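# Turn working damper status sliders green, leave faulty ones red

## Task

There are four duct dampers. Some have a blade that has slipped off its shaft and jammed, and this cannot be seen by eye. Find the working ones. For each, slide its status cover fully to the other end so green shows. Faulty dampers must still show red. Every damper must remain upright behind its own slider. A result counts only if it stays put without the robot holding it. At the end, open the grippers and move the arms away.

## Robot and tools

Robot: two 7-joint Kinova Gen3 arms, left_arm and right_arm. Each ends in a Robotiq 2F-85 two-finger gripper. Base poses in the scene frame: left_arm at (+0.052, +0.315, 0) m with quat_wxyz (+0.998, 0, 0, -0.064). right_arm at (+0.017, -0.269, 0) m with quat_wxyz (+0.998, 0, 0, +0.069). Joint ranges (rad): waist, upper arm roll, forearm roll and wrist roll ±69.115; shoulder ±2.250; elbow ±2.580; wrist pitch ±2.100. Load limits (N m): the first four joints 49.6, the last three 31.2. A held object's weight adds to the load.

Scene frame: the origin lies on the table surface midway between the two bases. +z is up, +x points away from the robot over the table, and left_arm sits on the +y side. The arm names do not refer to sides of any camera image.

Gripper frame: the fingers extend along its +z axis and close along its y axis. end_effector_position is the spot midway between the pads when they are shut. Closed fingertips reach about 19 mm past it; open ones reach about 6 mm. Closing also pushes the tips about 13 mm farther out, so leave that much room above a surface.

The row. Every motion uses rows of 18 numbers, always covering both arms. First left_arm: x, y, z (metres), then qw, qx, qy, qz (w first), then gripper position, then gripper speed. Then the same nine for right_arm. Position and quaternion are an absolute target pose for that gripper in the scene frame, not an offset. Gripper position runs -1 to +1: +1 is fully open (85 mm), 0 is about 41 mm, about -0.8 is pads touching, and -1 closes until blocked. Gripper speed also runs -1 to +1: about 20 mm/s at -1, 85 at 0, 150 at +1. Sending a 0 in either slot is a real command. To leave a gripper alone, repeat its previous two numbers. To hold an arm still, resend the pose from the last result before it stopped, with the same quaternion each time.

A target more than 0.6 m from the arm's last reported position, along any of the gripper's axes, is rejected and nothing moves. On every control step the commanded pose is cut back to within 70 mm and 16 degrees of the measured pose. Damped inverse kinematics then tracks it, preferring position over orientation. Once an action ends, an arm continues only to its last cut-back pose, so a distant target may need further calls.

execute_actions: "actions" is a list with zero or one item. An empty list only returns the current state. {"rows": [...], "steps": n} gives 1 to 15 rows, each held for one step of 1/30 s; n is at most 15 (default 15), and the last row repeats if rows run out. {"steps": n} alone waits up to 300 steps, counted from the previous result, so reply time is included. "pictures" (true/false) controls whether images come back.

move: "target" is one 18-number row (absolute poses as above). "speed" is the top path speed in m/s, 0.002 to 0.5, default 0.25; rotation is capped at twice that in rad/s. Each gripper follows a straight line, turning the short way, and both arms finish together. A path lasts 0.5 to 10 s and is cut off at 10 s. There is no avoidance of objects or of the other arm, and the hand may lag, wander or overshoot the speed, especially near full reach. Finger numbers take effect at the start. The "move:" line reports the ending (done, off_target, moving, held, fault) and any limits: paced means the pose was cut back; held means a check blocked some steps, after which the arm may jump ahead fast. The distance from each gripper to its pose is also given.

wait: "seconds" 0 to 10; the robot gets nothing new. zoom_image: "camera" is cam_high, cam_left_wrist or cam_right_wrist (each 504x504); "region" is [x0, y0, x1, y1] in pixels from the top-left, at most 504 by 504. read_manual: only the "licences" section. finished_scene: pass the "scene" number; this is final and reports whether the goal was met.

Results: a state line shows each gripper's position and quaternion; the printed position may be a little off at long reach. A "Hand target" line shows where the controller is now driving each hand. "pose unreachable" means the clearance check altered or stopped that arm's command; HELD marks steps not sent. position_measured_pct is roughly 50 − 50 × finger position, so 0 is fully open. Stopping short of the request below about 90 means something is held or in the way; near 90 means the pads met on nothing or something very thin. Joint torques carry offsets and noise. MOTOR HOT appears from 60 °C; at 75 °C an OVER-TEMPERATURE FAULT lets that arm sag. A TORQUE FAULT, when contact torque hits a joint's load limit, freezes that arm for 10 s.

Gripping: -1 held continuously grips firmly (about 190 to 235 N per pad). For a gentle grip, open first, then close to just under the object's width. Open wider than the object to let go.

Avoid: knocking or pushing anything off the table, arms colliding or pressing on each other, fast impacts (faster contact strikes harder, and a target set deep past a contact presses harder), torque faults, and dropped or slipping items. The simulation keeps running while replies are written.

Each tool is called after ">>>" in YAML: its name, and indented under it one key for each argument.

## Session

>>> execute_actions:
  actions: []

>>> zoom_image:
  camera: "cam_high"
  region: [100,150,400,380]

Scene clock: 0.00 s of 6600.00 s.
left_arm: end_effector_position=(+0.2836, +0.3196, +0.2677) position_measured_pct=0.0 end_effector_quat_wxyz=(-0.078, +0.883, -0.463, -0.007) | right_arm: end_effector_position=(+0.2242, -0.3622, +0.2633) position_measured_pct=0.0 end_effector_quat_wxyz=(+0.588, +0.637, -0.498, -0.025)
Joint positions: left_arm=[ 0.077 -0.173 -0.11   2.149 -0.186  1.125  3.92 ] | right_arm=[ 0.097  0.685 -0.492  1.921  0.525  1.92   2.531]
Joint velocities: left_arm=[ 0.001 -0.    -0.    -0.001 -0.003 -0.     0.   ] | right_arm=[-0.    -0.001  0.    -0.     0.001  0.    -0.001]
Joint torques (N m, as the joint torque sensors report them, + toward a larger angle): no reading
Hand target (left_arm): +0.284, +0.320, +0.268; -0.078, +0.883, -0.463, -0.007
Hand target (right_arm): +0.224, -0.362, +0.263; +0.588, +0.637, -0.498, -0.025

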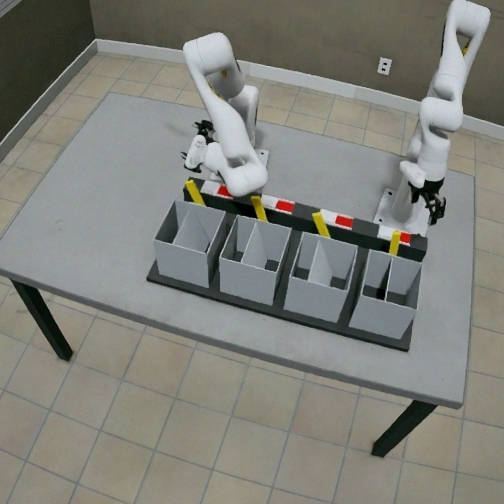

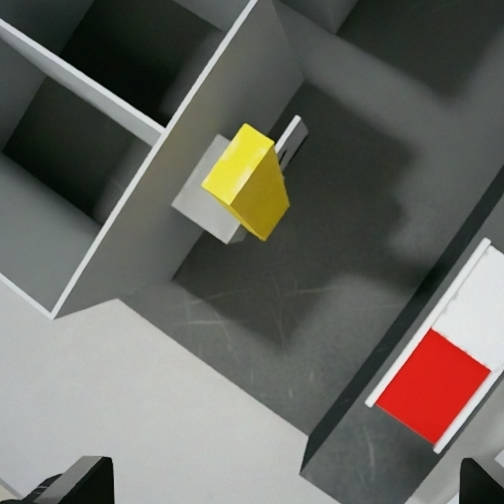

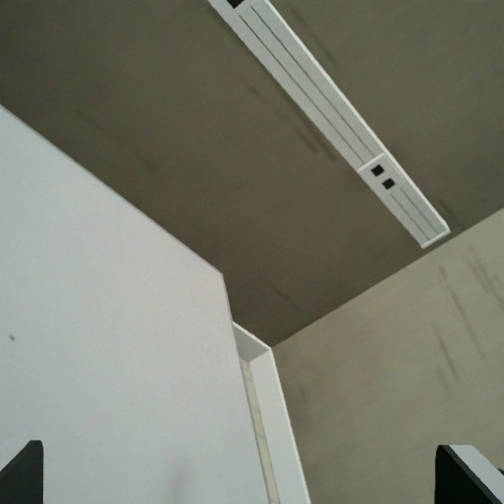

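Region (100, 150, 400, 380) of cam_high's 504x504 image, scaled by 1.680, with more detail than that image has; it fills the top 386 rows of this view, and the rest is white.

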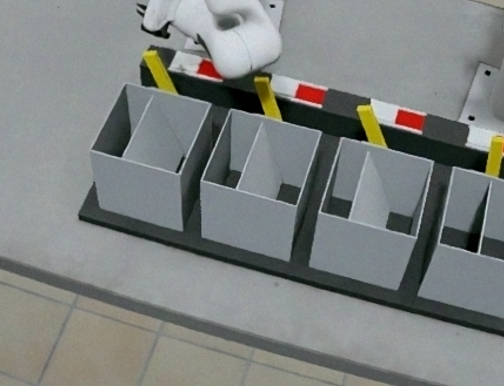

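>>> move:
  target: [0.25,0.2,0.36,0,1,0,0,-1,0,0.25,-0.25,0.36,0,1,0,0,-1,0]

>>> move:
  target: [0.25,0.3,0.3,0,1,0,0,-1,0,0.25,-0.12,0.3,0,1,0,0,-1,0]

Scene clock: 8.07 s of 6600.00 s.
left_arm: end_effector_position=(+0.2499, +0.2002, +0.3598) position_measured_pct=91.7 end_effector_quat_wxyz=(-0.000, +1.000, +0.000, +0.000) | right_arm: end_effector_position=(+0.2506, -0.2501, +0.3608) position_measured_pct=91.7 end_effector_quat_wxyz=(-0.001, +1.000, +0.000, +0.000)
Joint positions: left_arm=[ 0.039 -0.221  0.187  1.864  0.041  1.495  5.059] | right_arm=[ 0.513 -0.195 -0.43   1.833 -0.083  1.486  4.672]
Joint velocities: left_arm=[-0.001  0.     0.002 -0.002  0.     0.001  0.005] | right_arm=[-0.    -0.001  0.006 -0.    -0.006  0.001  0.011]
Joint torques (N m, as the joint torque sensors report them, + toward a larger angle): left_arm=[-0.3  -4.61 -0.65 -9.01  0.21  0.31 -0.13] | right_arm=[-0.84 -4.69  0.81 -8.82 -0.57 -0.66  0.52]
Hand target (left_arm): +0.250, +0.200, +0.360; -0.000, +1.000, +0.000, +0.000
Hand target (right_arm): +0.251, -0.250, +0.361; -0.001, +1.000, +0.001, +0.000
Off the commanded pose (left_arm): 0.000 m, 0 deg.
Off the commanded pose (right_arm): 0.001 m, 0 deg.
After step 90, 1.10 s passed at rest.
move: done

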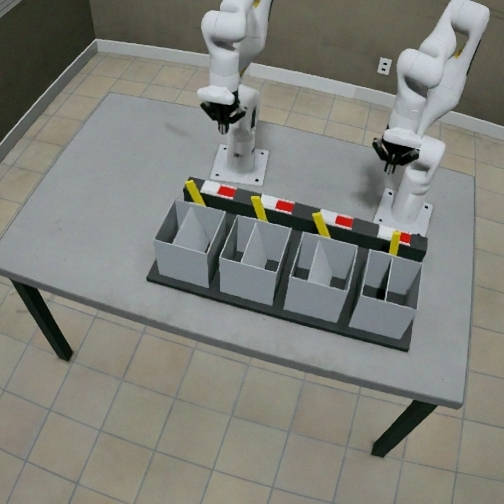

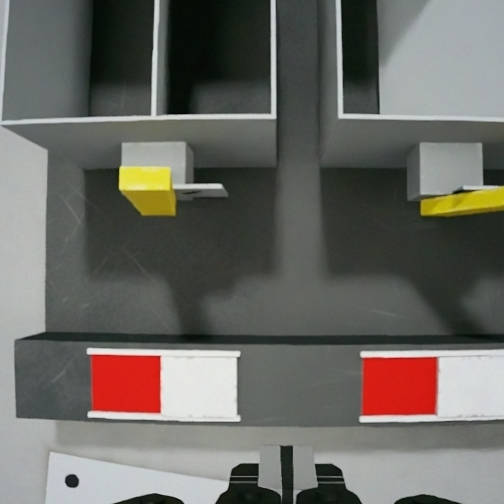

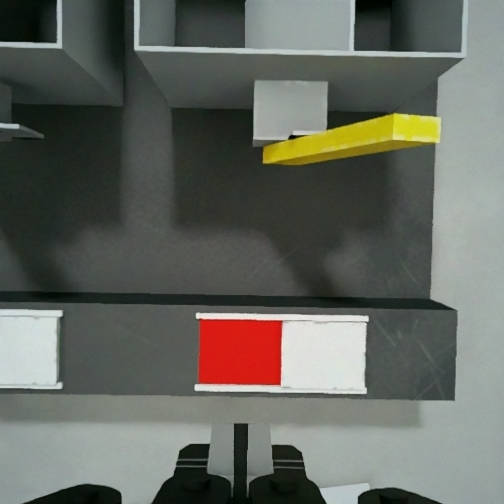

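Scene clock: 9.23 s of 6600.00 s.
left_arm: end_effector_position=(+0.2501, +0.3000, +0.3001) position_measured_pct=91.7 end_effector_quat_wxyz=(-0.000, +1.000, -0.000, -0.000) | right_arm: end_effector_position=(+0.2499, -0.1199, +0.3002) position_measured_pct=91.7 end_effector_quat_wxyz=(-0.000, +1.000, -0.000, -0.000)
Joint positions: left_arm=[-0.058 -0.253 -0.086  2.084 -0.023  1.31   4.705] | right_arm=[ 0.344 -0.051 -0.809  1.91  -0.039  1.267  4.12 ]
Joint velocities: left_arm=[-0.     0.001 -0.003  0.002 -0.    -0.002 -0.003] | right_arm=[-0.005  0.015 -0.009 -0.002  0.009  0.002 -0.013]
Joint torques (N m, as the joint torque sensors report them, + toward a larger angle): left_arm=[-0.41 -3.62 -0.28 -9.05  0.22 -0.13 -0.1 ] | right_arm=[-0.4  -5.05 -0.33 -8.92 -0.3  -0.23  0.16]
Hand target (left_arm): +0.250, +0.300, +0.300; -0.000, +1.000, -0.000, -0.000
Hand target (right_arm): +0.250, -0.120, +0.300; -0.000, +1.000, -0.000, -0.001
Off the commanded pose (left_arm): 0.000 m, 0 deg.
Off the commanded pose (right_arm): 0.000 m, 0 deg.
move: done

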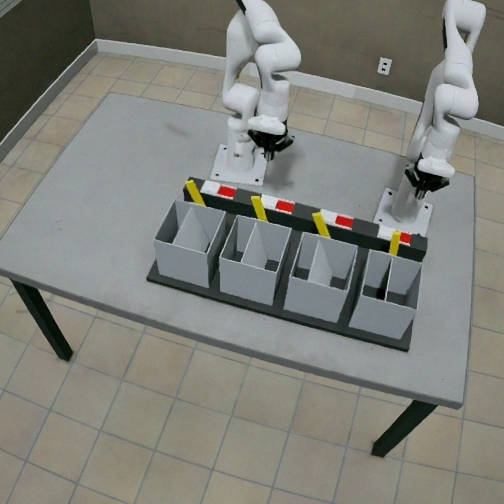

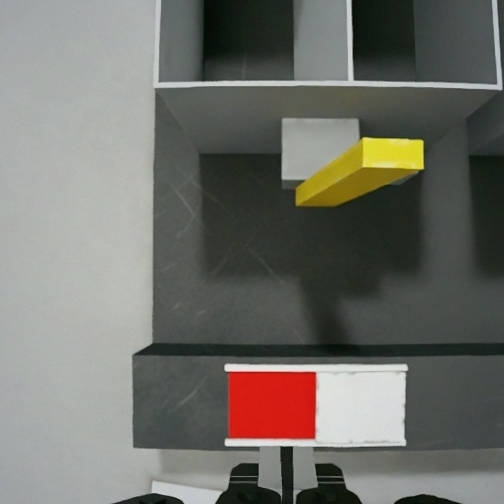

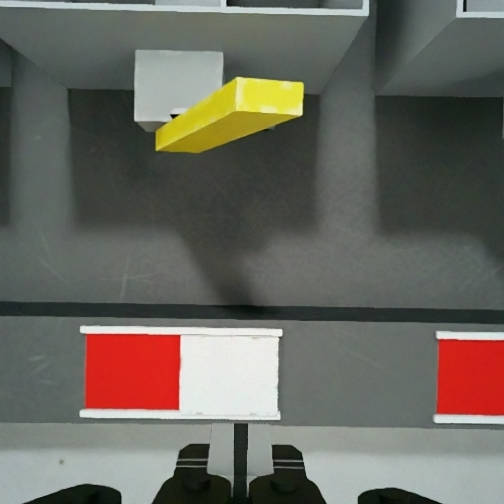

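>>> move:
  target: [0.345,0.31,0.27,0,1,0,0,-1,0,0.345,-0.07,0.27,0,1,0,0,-1,0]

>>> move:
  target: [0.345,0.31,0.2,0,1,0,0,-1,0,0.345,-0.07,0.2,0,1,0,0,-1,0]

>>> move:
  target: [0.345,0.23,0.2,0,1,0,0,-1,0,0.345,-0.15,0.2,0,1,0,0,-1,0]
  speed: 0.06

Scene clock: 18.20 s of 6600.00 s.
left_arm: end_effector_position=(+0.3449, +0.3097, +0.2702) position_measured_pct=91.7 end_effector_quat_wxyz=(+0.000, +1.000, -0.000, +0.000) | right_arm: end_effector_position=(+0.3451, -0.0705, +0.2701) position_measured_pct=91.7 end_effector_quat_wxyz=(+0.000, +1.000, -0.001, +0.000)
Joint positions: left_arm=[-0.08   0.01  -0.116  1.967  0.002  1.165  4.644] | right_arm=[ 0.177  0.302 -0.841  1.706  0.237  1.24   3.854]
Joint velocities: left_arm=[-0.     0.005 -0.    -0.001  0.001 -0.     0.   ] | right_arm=[-0.007  0.011 -0.001 -0.003  0.002  0.003  0.   ]
Joint torques (N m, as the joint torque sensors report them, + toward a larger angle): left_arm=[-0.35 -8.63 -0.22 -8.49  0.11  0.09 -0.12] | right_arm=[ -0.53 -11.71  -1.75  -8.52  -0.45  -0.3    0.21]
Hand target (left_arm): +0.345, +0.310, +0.270; +0.000, +1.000, -0.000, -0.000
Hand target (right_arm): +0.345, -0.070, +0.270; +0.000, +1.000, -0.000, -0.000
Off the commanded pose (left_arm): 0.000 m, 0 deg.
Off the commanded pose (right_arm): 0.001 m, 0 deg.
After step 90, 4.90 s passed at rest.
move: done

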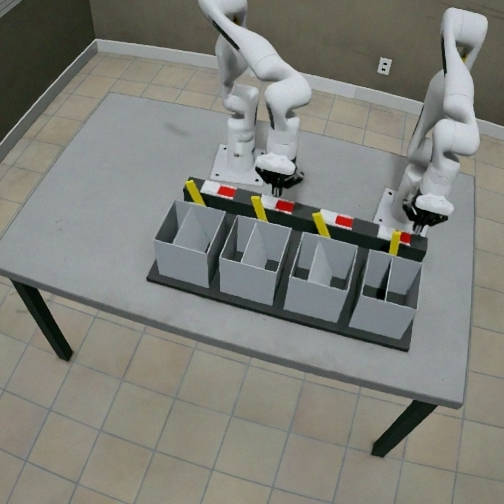

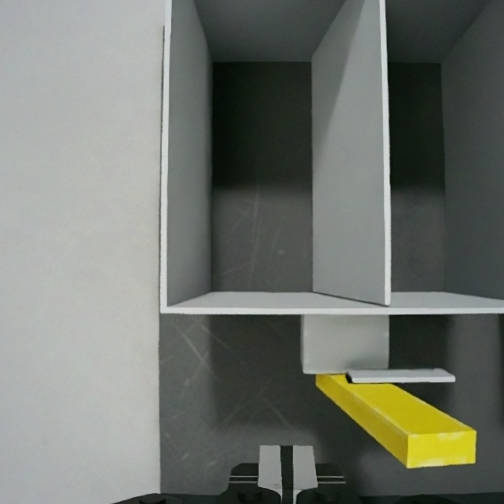

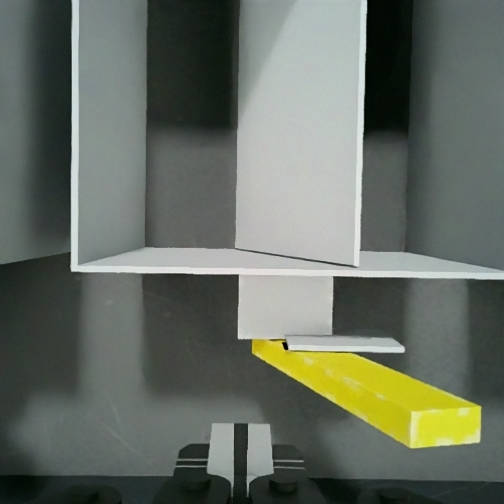

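Scene clock: 19.10 s of 6600.00 s.
left_arm: end_effector_position=(+0.3449, +0.3099, +0.2003) position_measured_pct=91.7 end_effector_quat_wxyz=(+0.000, +1.000, -0.000, +0.000) | right_arm: end_effector_position=(+0.3452, -0.0701, +0.2001) position_measured_pct=91.7 end_effector_quat_wxyz=(+0.000, +1.000, -0.000, +0.000)
Joint positions: left_arm=[-0.085  0.104 -0.121  2.123  0.016  0.915  4.625] | right_arm=[ 0.134  0.39  -0.809  1.848  0.325  1.04   3.768]
Joint velocities: left_arm=[ 0.001  0.006 -0.     0.001  0.    -0.005 -0.001] | right_arm=[-0.003  0.005  0.001  0.002  0.004 -0.002 -0.002]
Joint torques (N m, as the joint torque sensors report them, + toward a larger angle): left_arm=[ -0.14 -10.15  -0.54  -7.18   0.36   0.31   0.03] | right_arm=[ -0.34 -12.8   -2.2   -7.55  -0.58  -0.04   0.54]
Hand target (left_arm): +0.345, +0.310, +0.200; +0.000, +1.000, -0.000, -0.000
Hand target (right_arm): +0.345, -0.070, +0.200; +0.000, +1.000, -0.000, +0.000
Off the commanded pose (left_arm): 0.000 m, 0 deg.
Off the commanded pose (right_arm): 0.000 m, 0 deg.
move: done

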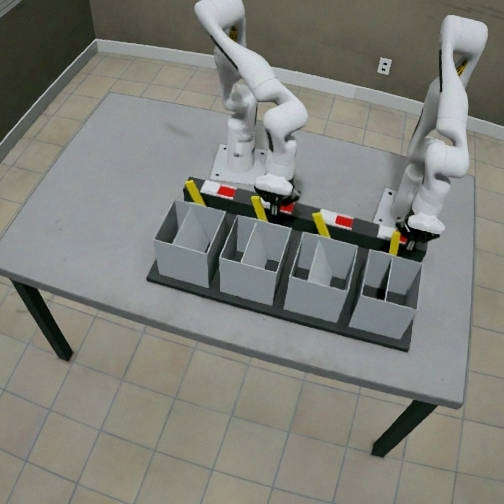

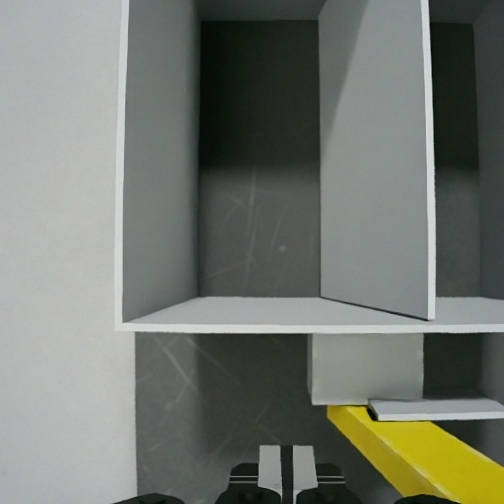

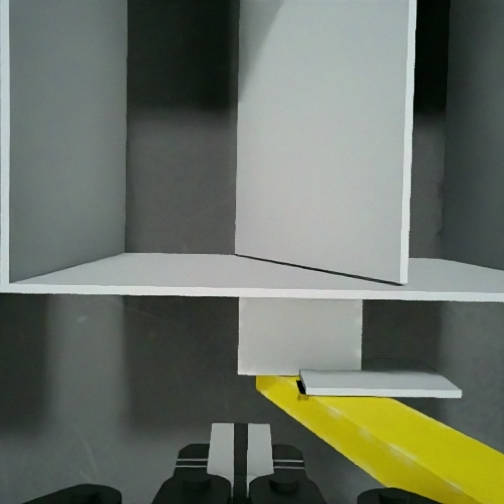

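Scene clock: 20.80 s of 6600.00 s.
left_arm: end_effector_position=(+0.3452, +0.2313, +0.2002) position_measured_pct=91.7 end_effector_quat_wxyz=(-0.000, +1.000, +0.001, +0.000) | right_arm: end_effector_position=(+0.3452, -0.1480, +0.2003) position_measured_pct=91.7 end_effector_quat_wxyz=(-0.001, +1.000, +0.001, +0.001)
Joint positions: left_arm=[ 0.084  0.128 -0.015  2.095  0.001  0.919  4.91 ] | right_arm=[ 0.366  0.306 -0.813  1.951  0.263  0.99   4.007]
Joint velocities: left_arm=[ 0.004  0.001  0.003 -0.002 -0.002  0.     0.005] | right_arm=[ 0.006 -0.005  0.004  0.002 -0.004 -0.001  0.008]
Joint torques (N m, as the joint torque sensors report them, + toward a larger angle): left_arm=[ 0.82 -9.45  0.82 -6.77  0.72 -0.07 -0.17] | right_arm=[  0.53 -11.05  -0.73  -7.01   0.17   0.44   0.36]
Hand target (left_arm): +0.345, +0.230, +0.200; +0.000, +1.000, -0.000, +0.000
Hand target (right_arm): +0.345, -0.150, +0.200; -0.000, +1.000, +0.000, +0.000
Off the commanded pose (left_arm): 0.001 m, 0 deg.
Off the commanded pose (right_arm): 0.002 m, 0 deg.
move: done

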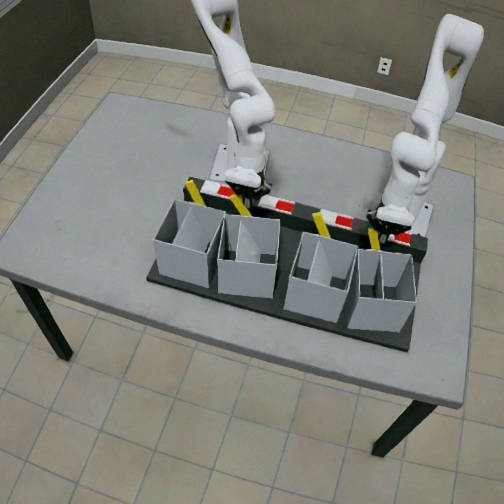

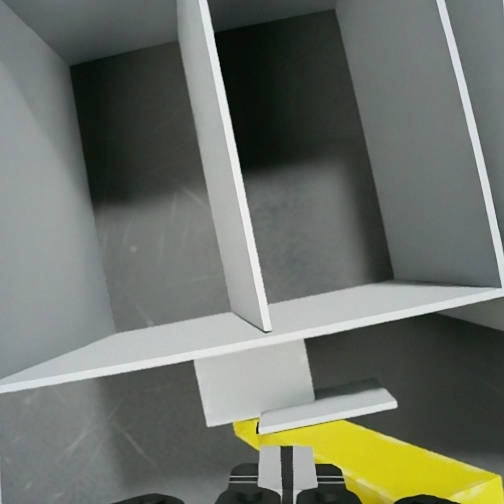

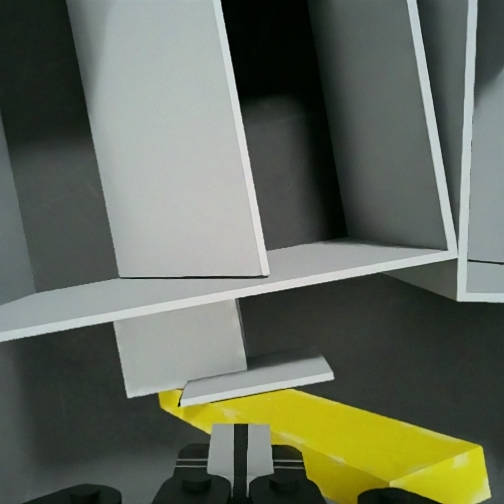

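>>> move:
  target: [0.34,0.225,0.17,0,1,0,0,-1,0,0.34,-0.155,0.17,0,1,0,0,-1,0]
  speed: 0.04

>>> move:
  target: [0.345,0.225,0.26,0,1,0,0,-1,0,0.345,-0.155,0.26,0,1,0,0,-1,0]

>>> move:
  target: [0.345,0.07,0.26,0,1,0,0,-1,0,0.345,-0.305,0.26,0,1,0,0,-1,0]

>>> move:
  target: [0.345,0.06,0.17,0,1,0,0,-1,0,0.345,-0.315,0.17,0,1,0,0,-1,0]
  speed: 0.04

>>> move:
  target: [0.3,0.16,0.33,0,1,0,0,-1,0,0.3,-0.23,0.33,0,1,0,0,-1,0]

>>> zoom_image:
  camera: "cam_high"
  region: [140,150,440,380]

Scene clock: 25.87 s of 6600.00 s.
left_arm: end_effector_position=(+0.3406, +0.2259, +0.1709) position_measured_pct=91.7 end_effector_quat_wxyz=(-0.000, +1.000, +0.001, +0.001) | right_arm: end_effector_position=(+0.3411, -0.1533, +0.1713) position_measured_pct=91.7 end_effector_quat_wxyz=(-0.001, +1.000, +0.001, +0.002)
Joint positions: left_arm=[ 0.099  0.174 -0.009  2.159  0.001  0.807  4.931] | right_arm=[ 0.348  0.342 -0.789  2.021  0.31   0.894  3.967]
Joint velocities: left_arm=[ 0.001  0.005  0.     0.003 -0.001 -0.007  0.001] | right_arm=[-0.004  0.003  0.003  0.004  0.002 -0.006 -0.002]
Joint torques (N m, as the joint torque sensors report them, + toward a larger angle): left_arm=[ 0.41 -8.92  0.65 -5.54  0.69  0.16 -0.19] | right_arm=[ 0.54 -9.73 -0.47 -5.34  0.12  0.06  0.21]
Hand target (left_arm): +0.340, +0.225, +0.170; +0.000, +1.000, -0.000, -0.000
Hand target (right_arm): +0.340, -0.155, +0.170; +0.000, +1.000, -0.000, +0.000
Off the commanded pose (left_arm): 0.001 m, 0 deg.
Off the commanded pose (right_arm): 0.002 m, 0 deg.
After step 90, 0.97 s passed at rest.
move: done

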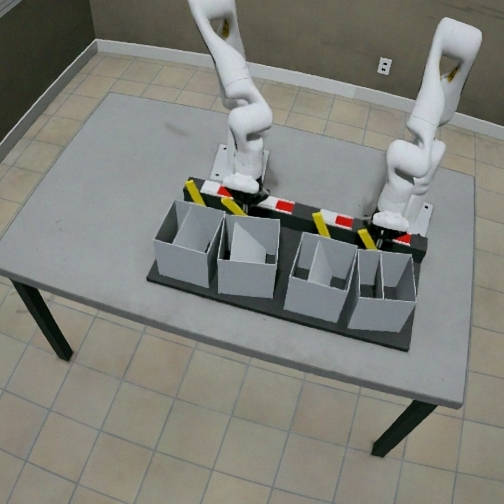

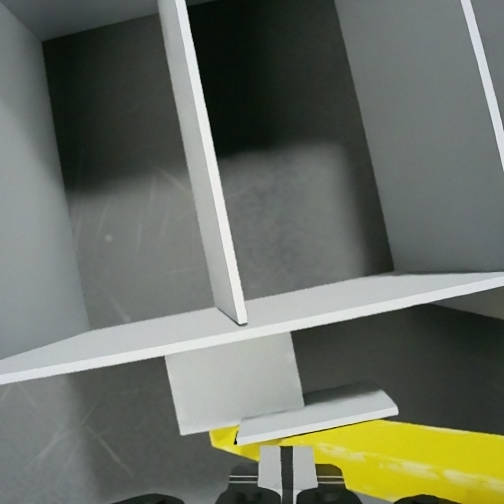

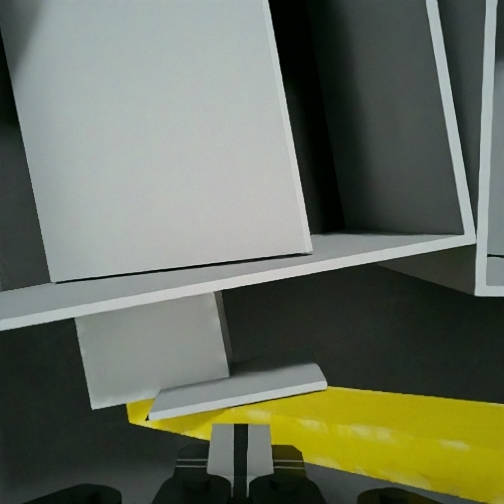

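Scene clock: 26.83 s of 6600.00 s.
left_arm: end_effector_position=(+0.3451, +0.2250, +0.2598) position_measured_pct=91.7 end_effector_quat_wxyz=(-0.000, +1.000, +0.000, -0.000) | right_arm: end_effector_position=(+0.3448, -0.1549, +0.2600) position_measured_pct=91.7 end_effector_quat_wxyz=(-0.000, +1.000, +0.000, -0.000)
Joint positions: left_arm=[ 0.095  0.05  -0.006  1.961 -0.     1.131  4.93 ] | right_arm=[ 0.428  0.213 -0.829  1.833  0.169  1.169  4.118]
Joint velocities: left_arm=[ 0.001 -0.002  0.    -0.003  0.001  0.003  0.   ] | right_arm=[ 0.002 -0.002  0.001 -0.003 -0.001  0.003  0.001]
Joint torques (N m, as the joint torque sensors report them, + toward a larger angle): left_arm=[ -0.49 -10.25  -0.72  -8.54   0.14   0.25  -0.29] | right_arm=[-0.41 -9.75 -1.23 -8.32 -0.31 -0.51  0.6 ]
Hand target (left_arm): +0.345, +0.225, +0.260; -0.000, +1.000, +0.000, +0.000
Hand target (right_arm): +0.345, -0.155, +0.260; -0.000, +1.000, +0.000, +0.000
Off the commanded pose (left_arm): 0.000 m, 0 deg.
Off the commanded pose (right_arm): 0.000 m, 0 deg.
move: done

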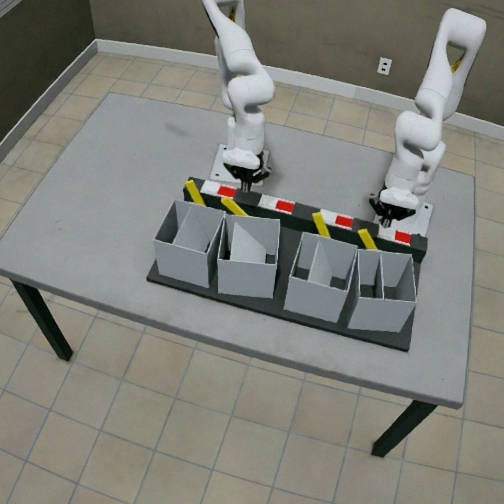

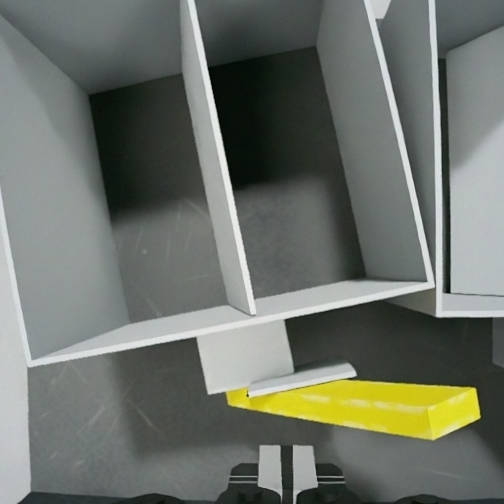

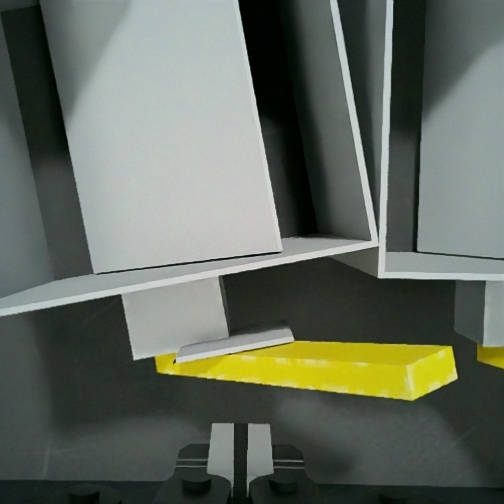

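Scene clock: 28.03 s of 6600.00 s.
left_arm: end_effector_position=(+0.3447, +0.0701, +0.2602) position_measured_pct=91.7 end_effector_quat_wxyz=(+0.001, +1.000, +0.000, +0.000) | right_arm: end_effector_position=(+0.3451, -0.3051, +0.2600) position_measured_pct=91.7 end_effector_quat_wxyz=(+0.000, +1.000, +0.000, +0.001)
Joint positions: left_arm=[ 0.361  0.22   0.176  1.762 -0.041  1.163  5.39 ] | right_arm=[ 0.782  0.145 -0.689  1.882  0.101  1.148  4.631]
Joint velocities: left_arm=[ 0.004  0.005  0.002 -0.002 -0.002  0.001  0.003] | right_arm=[ 0.005 -0.     0.003 -0.    -0.001 -0.001  0.004]
Joint torques (N m, as the joint torque sensors report them, + toward a larger angle): left_arm=[ -0.07 -13.56  -0.04  -9.05   0.23   0.16   0.04] | right_arm=[-0.79 -9.69 -0.77 -8.49 -0.43 -0.57  0.2 ]
Hand target (left_arm): +0.345, +0.070, +0.260; +0.000, +1.000, -0.000, +0.000
Hand target (right_arm): +0.345, -0.305, +0.260; +0.000, +1.000, +0.000, +0.001
Off the commanded pose (left_arm): 0.000 m, 0 deg.
Off the commanded pose (right_arm): 0.000 m, 0 deg.
move: done

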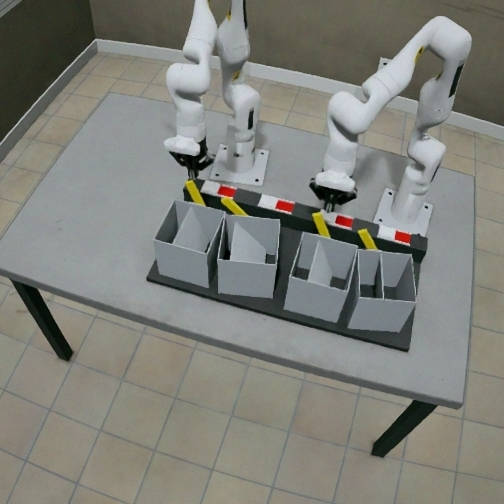

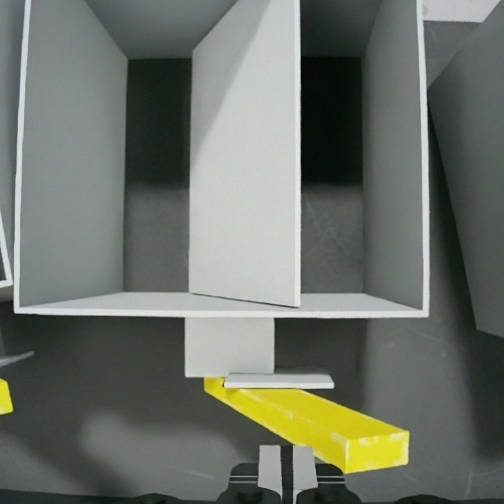

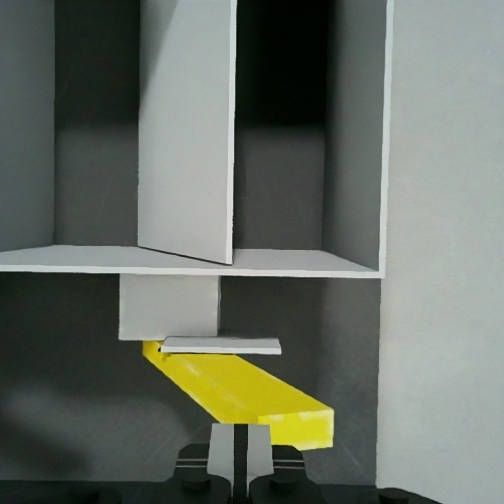

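Scene clock: 30.63 s of 6600.00 s.
left_arm: end_effector_position=(+0.3456, +0.0601, +0.1714) position_measured_pct=91.7 end_effector_quat_wxyz=(+0.001, +1.000, +0.000, +0.001) | right_arm: end_effector_position=(+0.3460, -0.3148, +0.1709) position_measured_pct=91.7 end_effector_quat_wxyz=(+0.000, +1.000, -0.000, +0.001)
Joint positions: left_arm=[ 0.396  0.349  0.168  1.91  -0.074  0.886  5.441] | right_arm=[ 0.739  0.29  -0.66   2.058  0.234  0.864  4.52 ]
Joint velocities: left_arm=[ 0.001  0.003 -0.     0.    -0.001 -0.004  0.001] | right_arm=[-0.003  0.004  0.001  0.002  0.002 -0.005 -0.004]
Joint torques (N m, as the joint torque sensors report them, + toward a larger angle): left_arm=[ -0.24 -12.71   0.7   -5.9    0.13  -0.26  -0.18] | right_arm=[ 0.04 -9.68 -0.81 -6.29 -0.66 -0.73  0.06]
Hand target (left_arm): +0.345, +0.060, +0.170; +0.000, +1.000, -0.000, -0.000
Hand target (right_arm): +0.345, -0.315, +0.170; +0.000, +1.000, -0.000, -0.000
Off the commanded pose (left_arm): 0.002 m, 0 deg.
Off the commanded pose (right_arm): 0.001 m, 0 deg.
move: done

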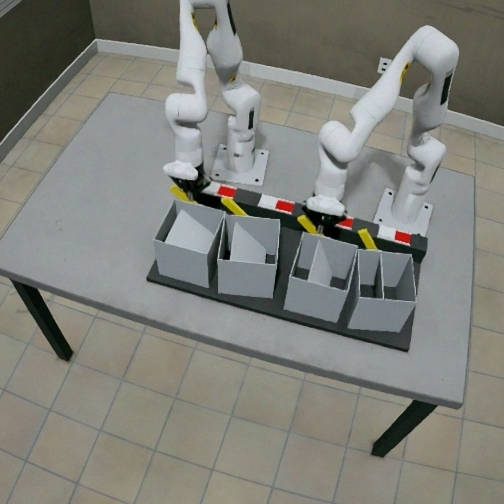

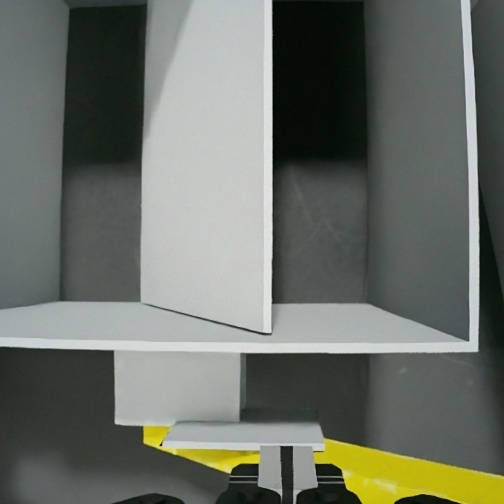

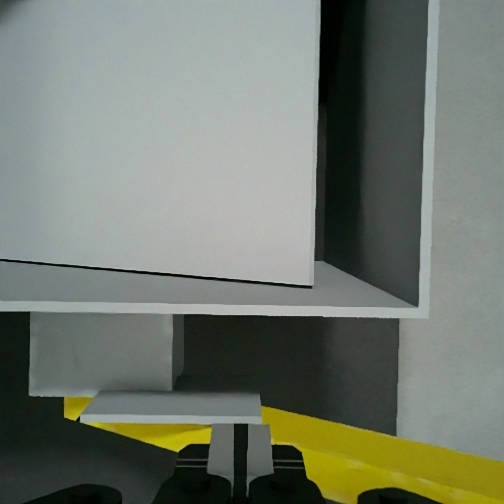

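Scene clock: 32.00 s of 6600.00 s.
left_arm: end_effector_position=(+0.3005, +0.1601, +0.3297) position_measured_pct=91.7 end_effector_quat_wxyz=(-0.001, +1.000, +0.000, -0.000) | right_arm: end_effector_position=(+0.2998, -0.2296, +0.3301) position_measured_pct=91.7 end_effector_quat_wxyz=(-0.001, +1.000, +0.001, -0.000)
Joint positions: left_arm=[ 0.244 -0.041  0.098  1.817  0.003  1.366  5.181] | right_arm=[ 0.72  -0.047 -0.757  1.81  -0.034  1.365  4.546]
Joint velocities: left_arm=[-0.002 -0.004 -0.003 -0.003 -0.     0.003 -0.002] | right_arm=[-0.    -0.003  0.    -0.003 -0.001  0.003  0.   ]
Joint torques (N m, as the joint torque sensors report them, + toward a larger angle): left_arm=[-0.51 -8.66 -0.01 -8.64  0.07  0.08  0.07] | right_arm=[-0.09 -6.12  0.61 -8.94 -0.41 -0.48  0.3 ]
Hand target (left_arm): +0.301, +0.160, +0.330; -0.000, +1.000, +0.000, +0.000
Hand target (right_arm): +0.300, -0.230, +0.330; -0.001, +1.000, +0.001, +0.000
Off the commanded pose (left_arm): 0.001 m, 0 deg.
Off the commanded pose (right_arm): 0.001 m, 0 deg.
move: done

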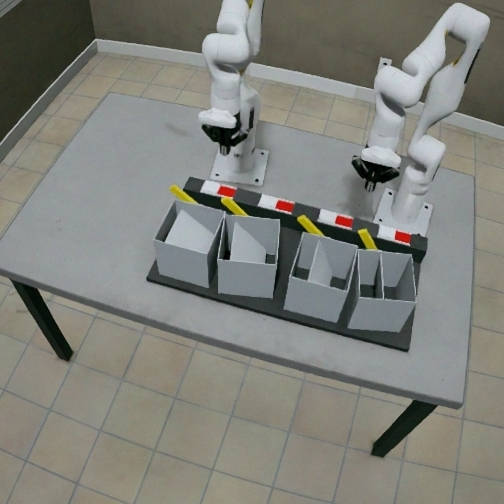

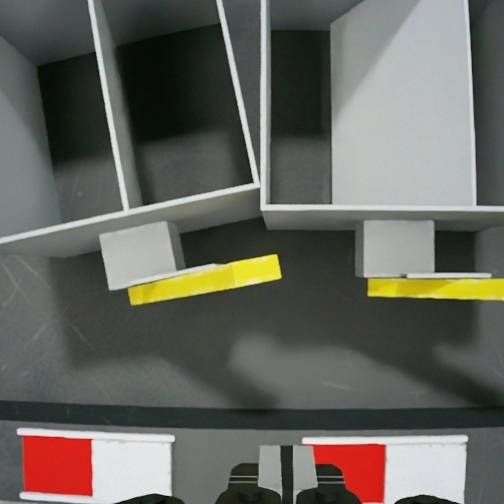

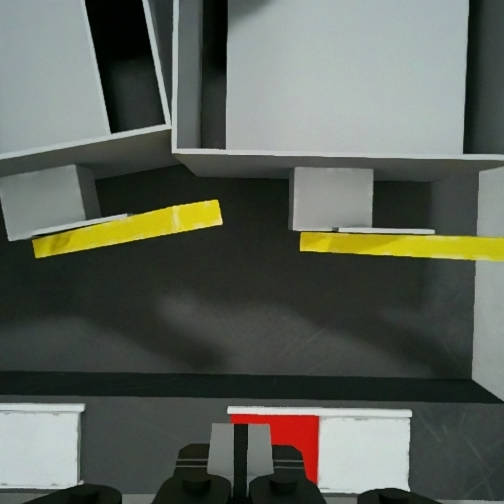

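Region (140, 150, 440, 380) of cam_high's 504x504 image, scaled by 1.680, with more detail than that image has; it fills the top 386 rows of this view, and the rest is white.

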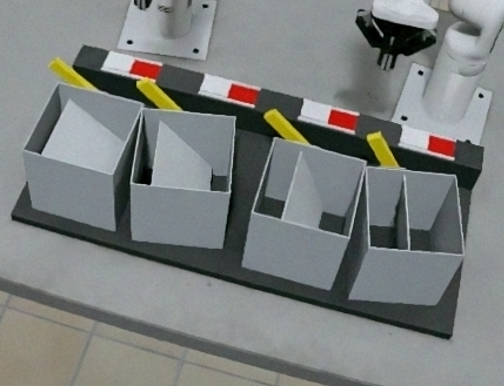

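>>> move:
  target: [0.3,0.25,0.33,0,1,0,0,-1,0,0.232,-0.35,0.13,0,0.707,0.707,0,-1,0]

>>> move:
  target: [0.3,0.25,0.33,0,1,0,0,-1,0,0.232,-0.35,0.085,0,0.707,0.707,0,-1,0]
  speed: 0.03

Scene clock: 38.20 s of 6600.00 s.
left_arm: end_effector_position=(+0.3002, +0.2500, +0.3300) position_measured_pct=91.7 end_effector_quat_wxyz=(-0.000, +1.000, -0.000, -0.000) | right_arm: end_effector_position=(+0.2325, -0.3505, +0.1299) position_measured_pct=91.7 end_effector_quat_wxyz=(+0.001, +0.708, +0.707, -0.001)
Joint positions: left_arm=[ 0.123 -0.124 -0.078  1.89  -0.01   1.375  4.888] | right_arm=[ 0.886  0.155 -0.552  2.408  0.146  0.605  6.362]
Joint velocities: left_arm=[ 0.    -0.    -0.001 -0.    -0.001  0.    -0.001] | right_arm=[ 0.006  0.007  0.003  0.003 -0.002 -0.007  0.012]
Joint torques (N m, as the joint torque sensors report them, + toward a larger angle): left_arm=[-0.27 -6.67 -0.51 -9.23 -0.1  -0.02 -0.19] | right_arm=[-0.53 -7.05 -0.19 -5.54 -0.56 -0.41  0.58]
Hand target (left_arm): +0.300, +0.250, +0.330; -0.000, +1.000, -0.000, -0.000
Hand target (right_arm): +0.232, -0.351, +0.130; +0.001, +0.708, +0.707, -0.001
Off the commanded pose (left_arm): 0.000 m, 0 deg.
Off the commanded pose (right_arm): 0.001 m, 0 deg.
move: done

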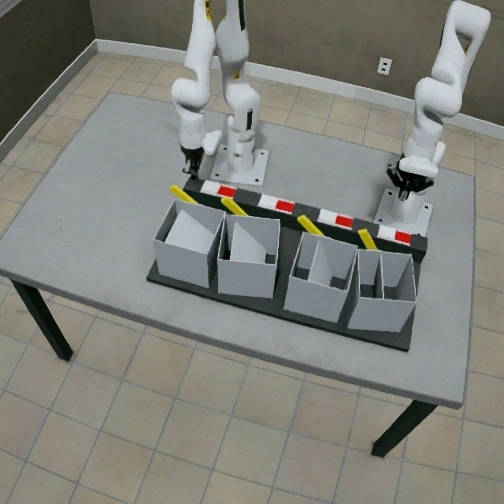

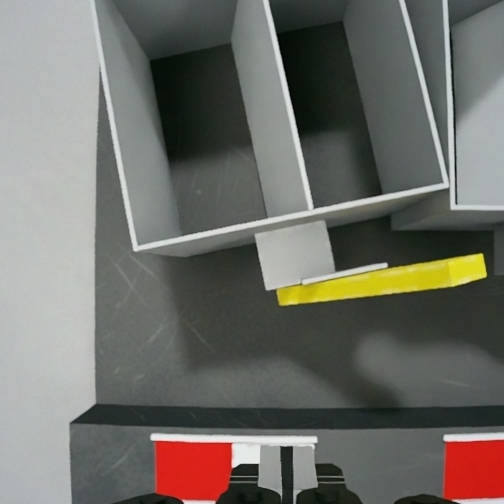

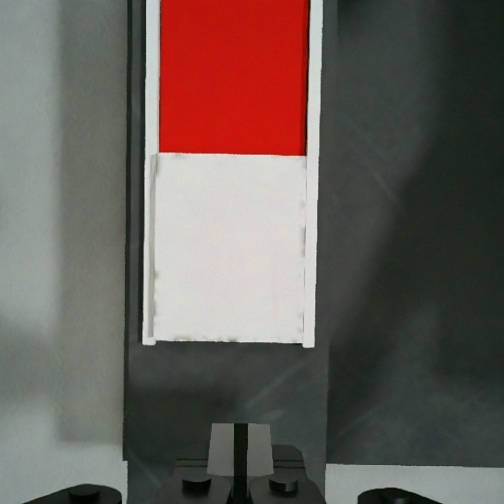

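Scene clock: 40.03 s of 6600.00 s.
left_arm: end_effector_position=(+0.3000, +0.2500, +0.3300) position_measured_pct=91.7 end_effector_quat_wxyz=(-0.000, +1.000, +0.000, -0.000) | right_arm: end_effector_position=(+0.2416, -0.3554, +0.0986) position_measured_pct=91.7 end_effector_quat_wxyz=(+0.022, +0.707, +0.707, +0.002)
Joint positions: left_arm=[ 0.123 -0.125 -0.078  1.891 -0.01   1.375  4.888] | right_arm=[ 0.776  0.25  -0.473  2.47   0.33   0.429  6.163]
Joint velocities: left_arm=[ 0.001  0.    -0.001  0.    -0.002 -0.    -0.001] | right_arm=[-0.006 -0.001  0.003  0.002  0.006 -0.005 -0.007]
Joint torques (N m, as the joint torque sensors report them, + toward a larger angle): left_arm=[-0.59 -6.39 -0.37 -9.05  0.19 -0.21  0.03] | right_arm=[ 0.07 27.21  3.36  5.83  1.1  -7.01  0.65]
Hand target (left_arm): +0.300, +0.250, +0.330; -0.000, +1.000, +0.000, +0.000
Hand target (right_arm): +0.232, -0.350, +0.086; +0.000, +0.707, +0.707, -0.000
Off the commanded pose (left_arm): 0.000 m, 0 deg.
Off the commanded pose (right_arm): 0.017 m, 3 deg.
move: off_target (right_arm)

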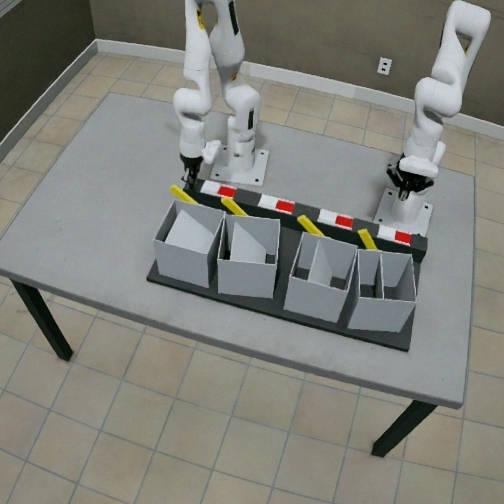

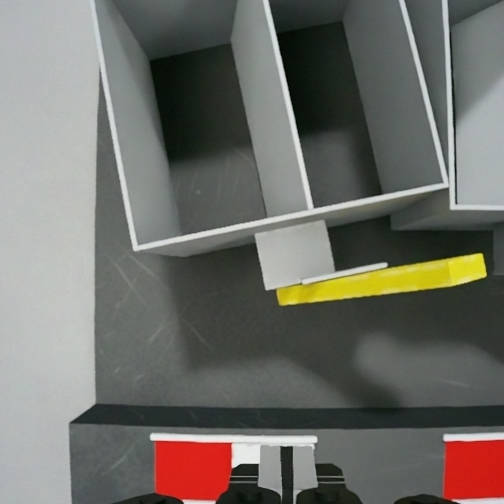

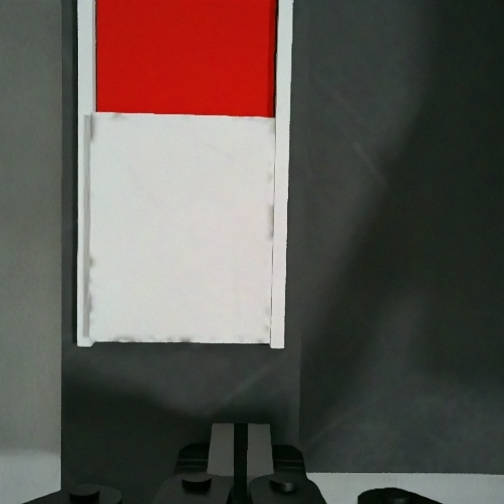

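>>> move:
  target: [0.3,0.25,0.33,0,1,0,0,-1,0,0.23,-0.35,0.104,0,0.707,0.707,0,-1,0]
  speed: 0.03

>>> move:
  target: [0.3,0.25,0.33,0,1,0,0,-1,0,0.23,-0.29,0.104,0,0.707,0.707,0,-1,0]
  speed: 0.05

Scene clock: 44.60 s of 6600.00 s.
left_arm: end_effector_position=(+0.3000, +0.2500, +0.3300) position_measured_pct=91.7 end_effector_quat_wxyz=(-0.000, +1.000, +0.000, +0.000) | right_arm: end_effector_position=(+0.2301, -0.3498, +0.1039) position_measured_pct=91.7 end_effector_quat_wxyz=(+0.000, +0.707, +0.707, -0.000)
Joint positions: left_arm=[ 0.123 -0.125 -0.078  1.891 -0.01   1.375  4.888] | right_arm=[ 0.834  0.235 -0.517  2.459  0.247  0.49   6.255]
Joint velocities: left_arm=[-0.001  0.     0.     0.    -0.    -0.     0.   ] | right_arm=[ 0.008 -0.004 -0.002 -0.001 -0.009  0.006  0.01 ]
Joint torques (N m, as the joint torque sensors report them, + toward a larger angle): left_arm=[-0.32 -6.34 -0.26 -8.75  0.15  0.15 -0.13] | right_arm=[-0.14 -8.   -0.78 -4.36 -0.47 -0.52  0.42]
Hand target (left_arm): +0.300, +0.250, +0.330; -0.000, +1.000, +0.000, +0.000
Hand target (right_arm): +0.230, -0.350, +0.104; -0.000, +0.707, +0.707, +0.000
Off the commanded pose (left_arm): 0.000 m, 0 deg.
Off the commanded pose (right_arm): 0.000 m, 0 deg.
After step 90, 0.53 s passed at rest.
move: done

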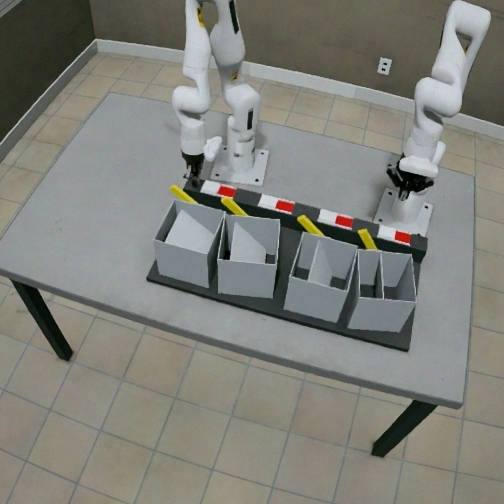

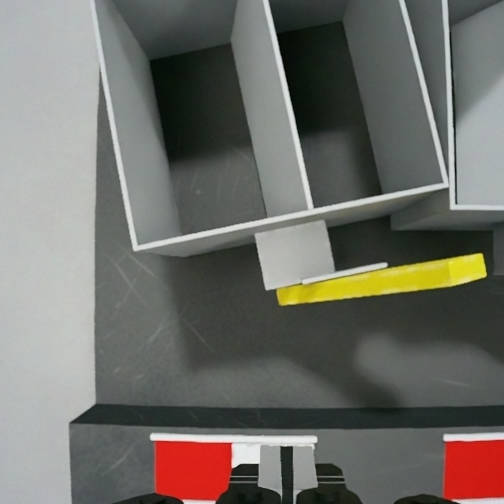

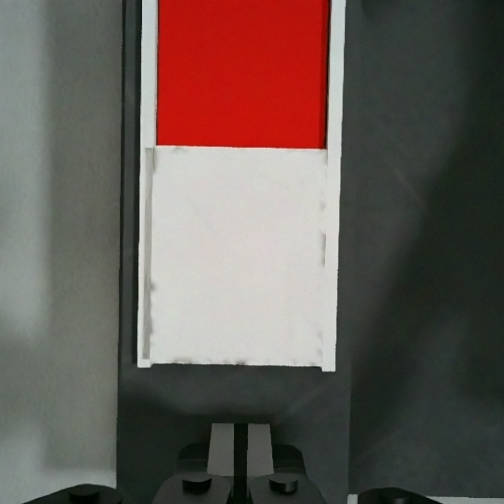

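Scene clock: 46.13 s of 6600.00 s.
left_arm: end_effector_position=(+0.3000, +0.2500, +0.3300) position_measured_pct=91.7 end_effector_quat_wxyz=(+0.000, +1.000, +0.000, +0.000) | right_arm: end_effector_position=(+0.2301, -0.2903, +0.1040) position_measured_pct=91.7 end_effector_quat_wxyz=(-0.000, +0.708, +0.707, +0.000)
Joint positions: left_arm=[ 0.123 -0.125 -0.078  1.891 -0.01   1.375  4.888] | right_arm=[ 0.61   0.214 -0.563  2.495  0.249  0.477  5.979]
Joint velocities: left_arm=[ 0.001 -0.     0.001 -0.001  0.002  0.     0.   ] | right_arm=[-0.013  0.001 -0.004  0.     0.006  0.001 -0.016]
Joint torques (N m, as the joint torque sensors report them, + toward a larger angle): left_arm=[-0.49 -6.25 -0.57 -9.35  0.3   0.08 -0.02] | right_arm=[-0.35 -7.42 -0.93 -4.54 -0.87 -0.42  0.18]
Hand target (left_arm): +0.300, +0.250, +0.330; -0.000, +1.000, +0.000, -0.000
Hand target (right_arm): +0.230, -0.290, +0.104; -0.000, +0.707, +0.707, +0.000
Off the commanded pose (left_arm): 0.000 m, 0 deg.
Off the commanded pose (right_arm): 0.000 m, 0 deg.
move: done

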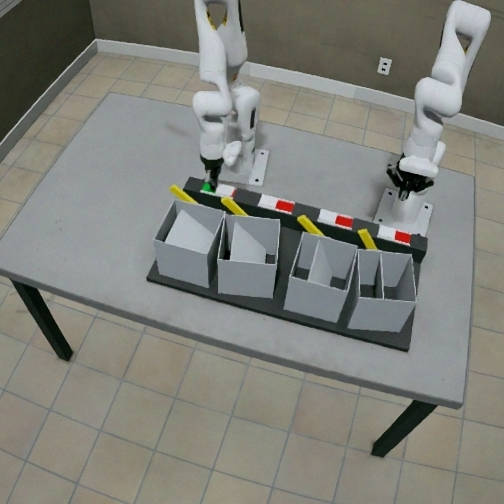

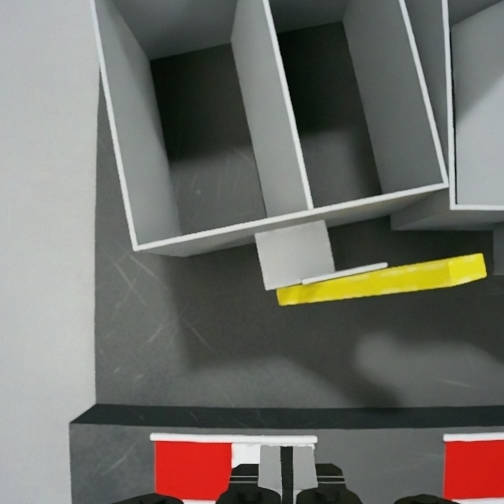

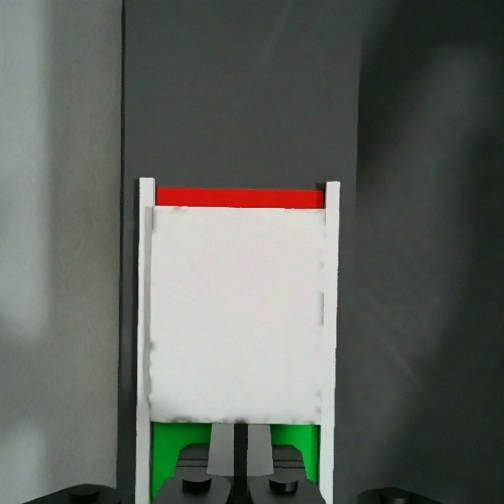

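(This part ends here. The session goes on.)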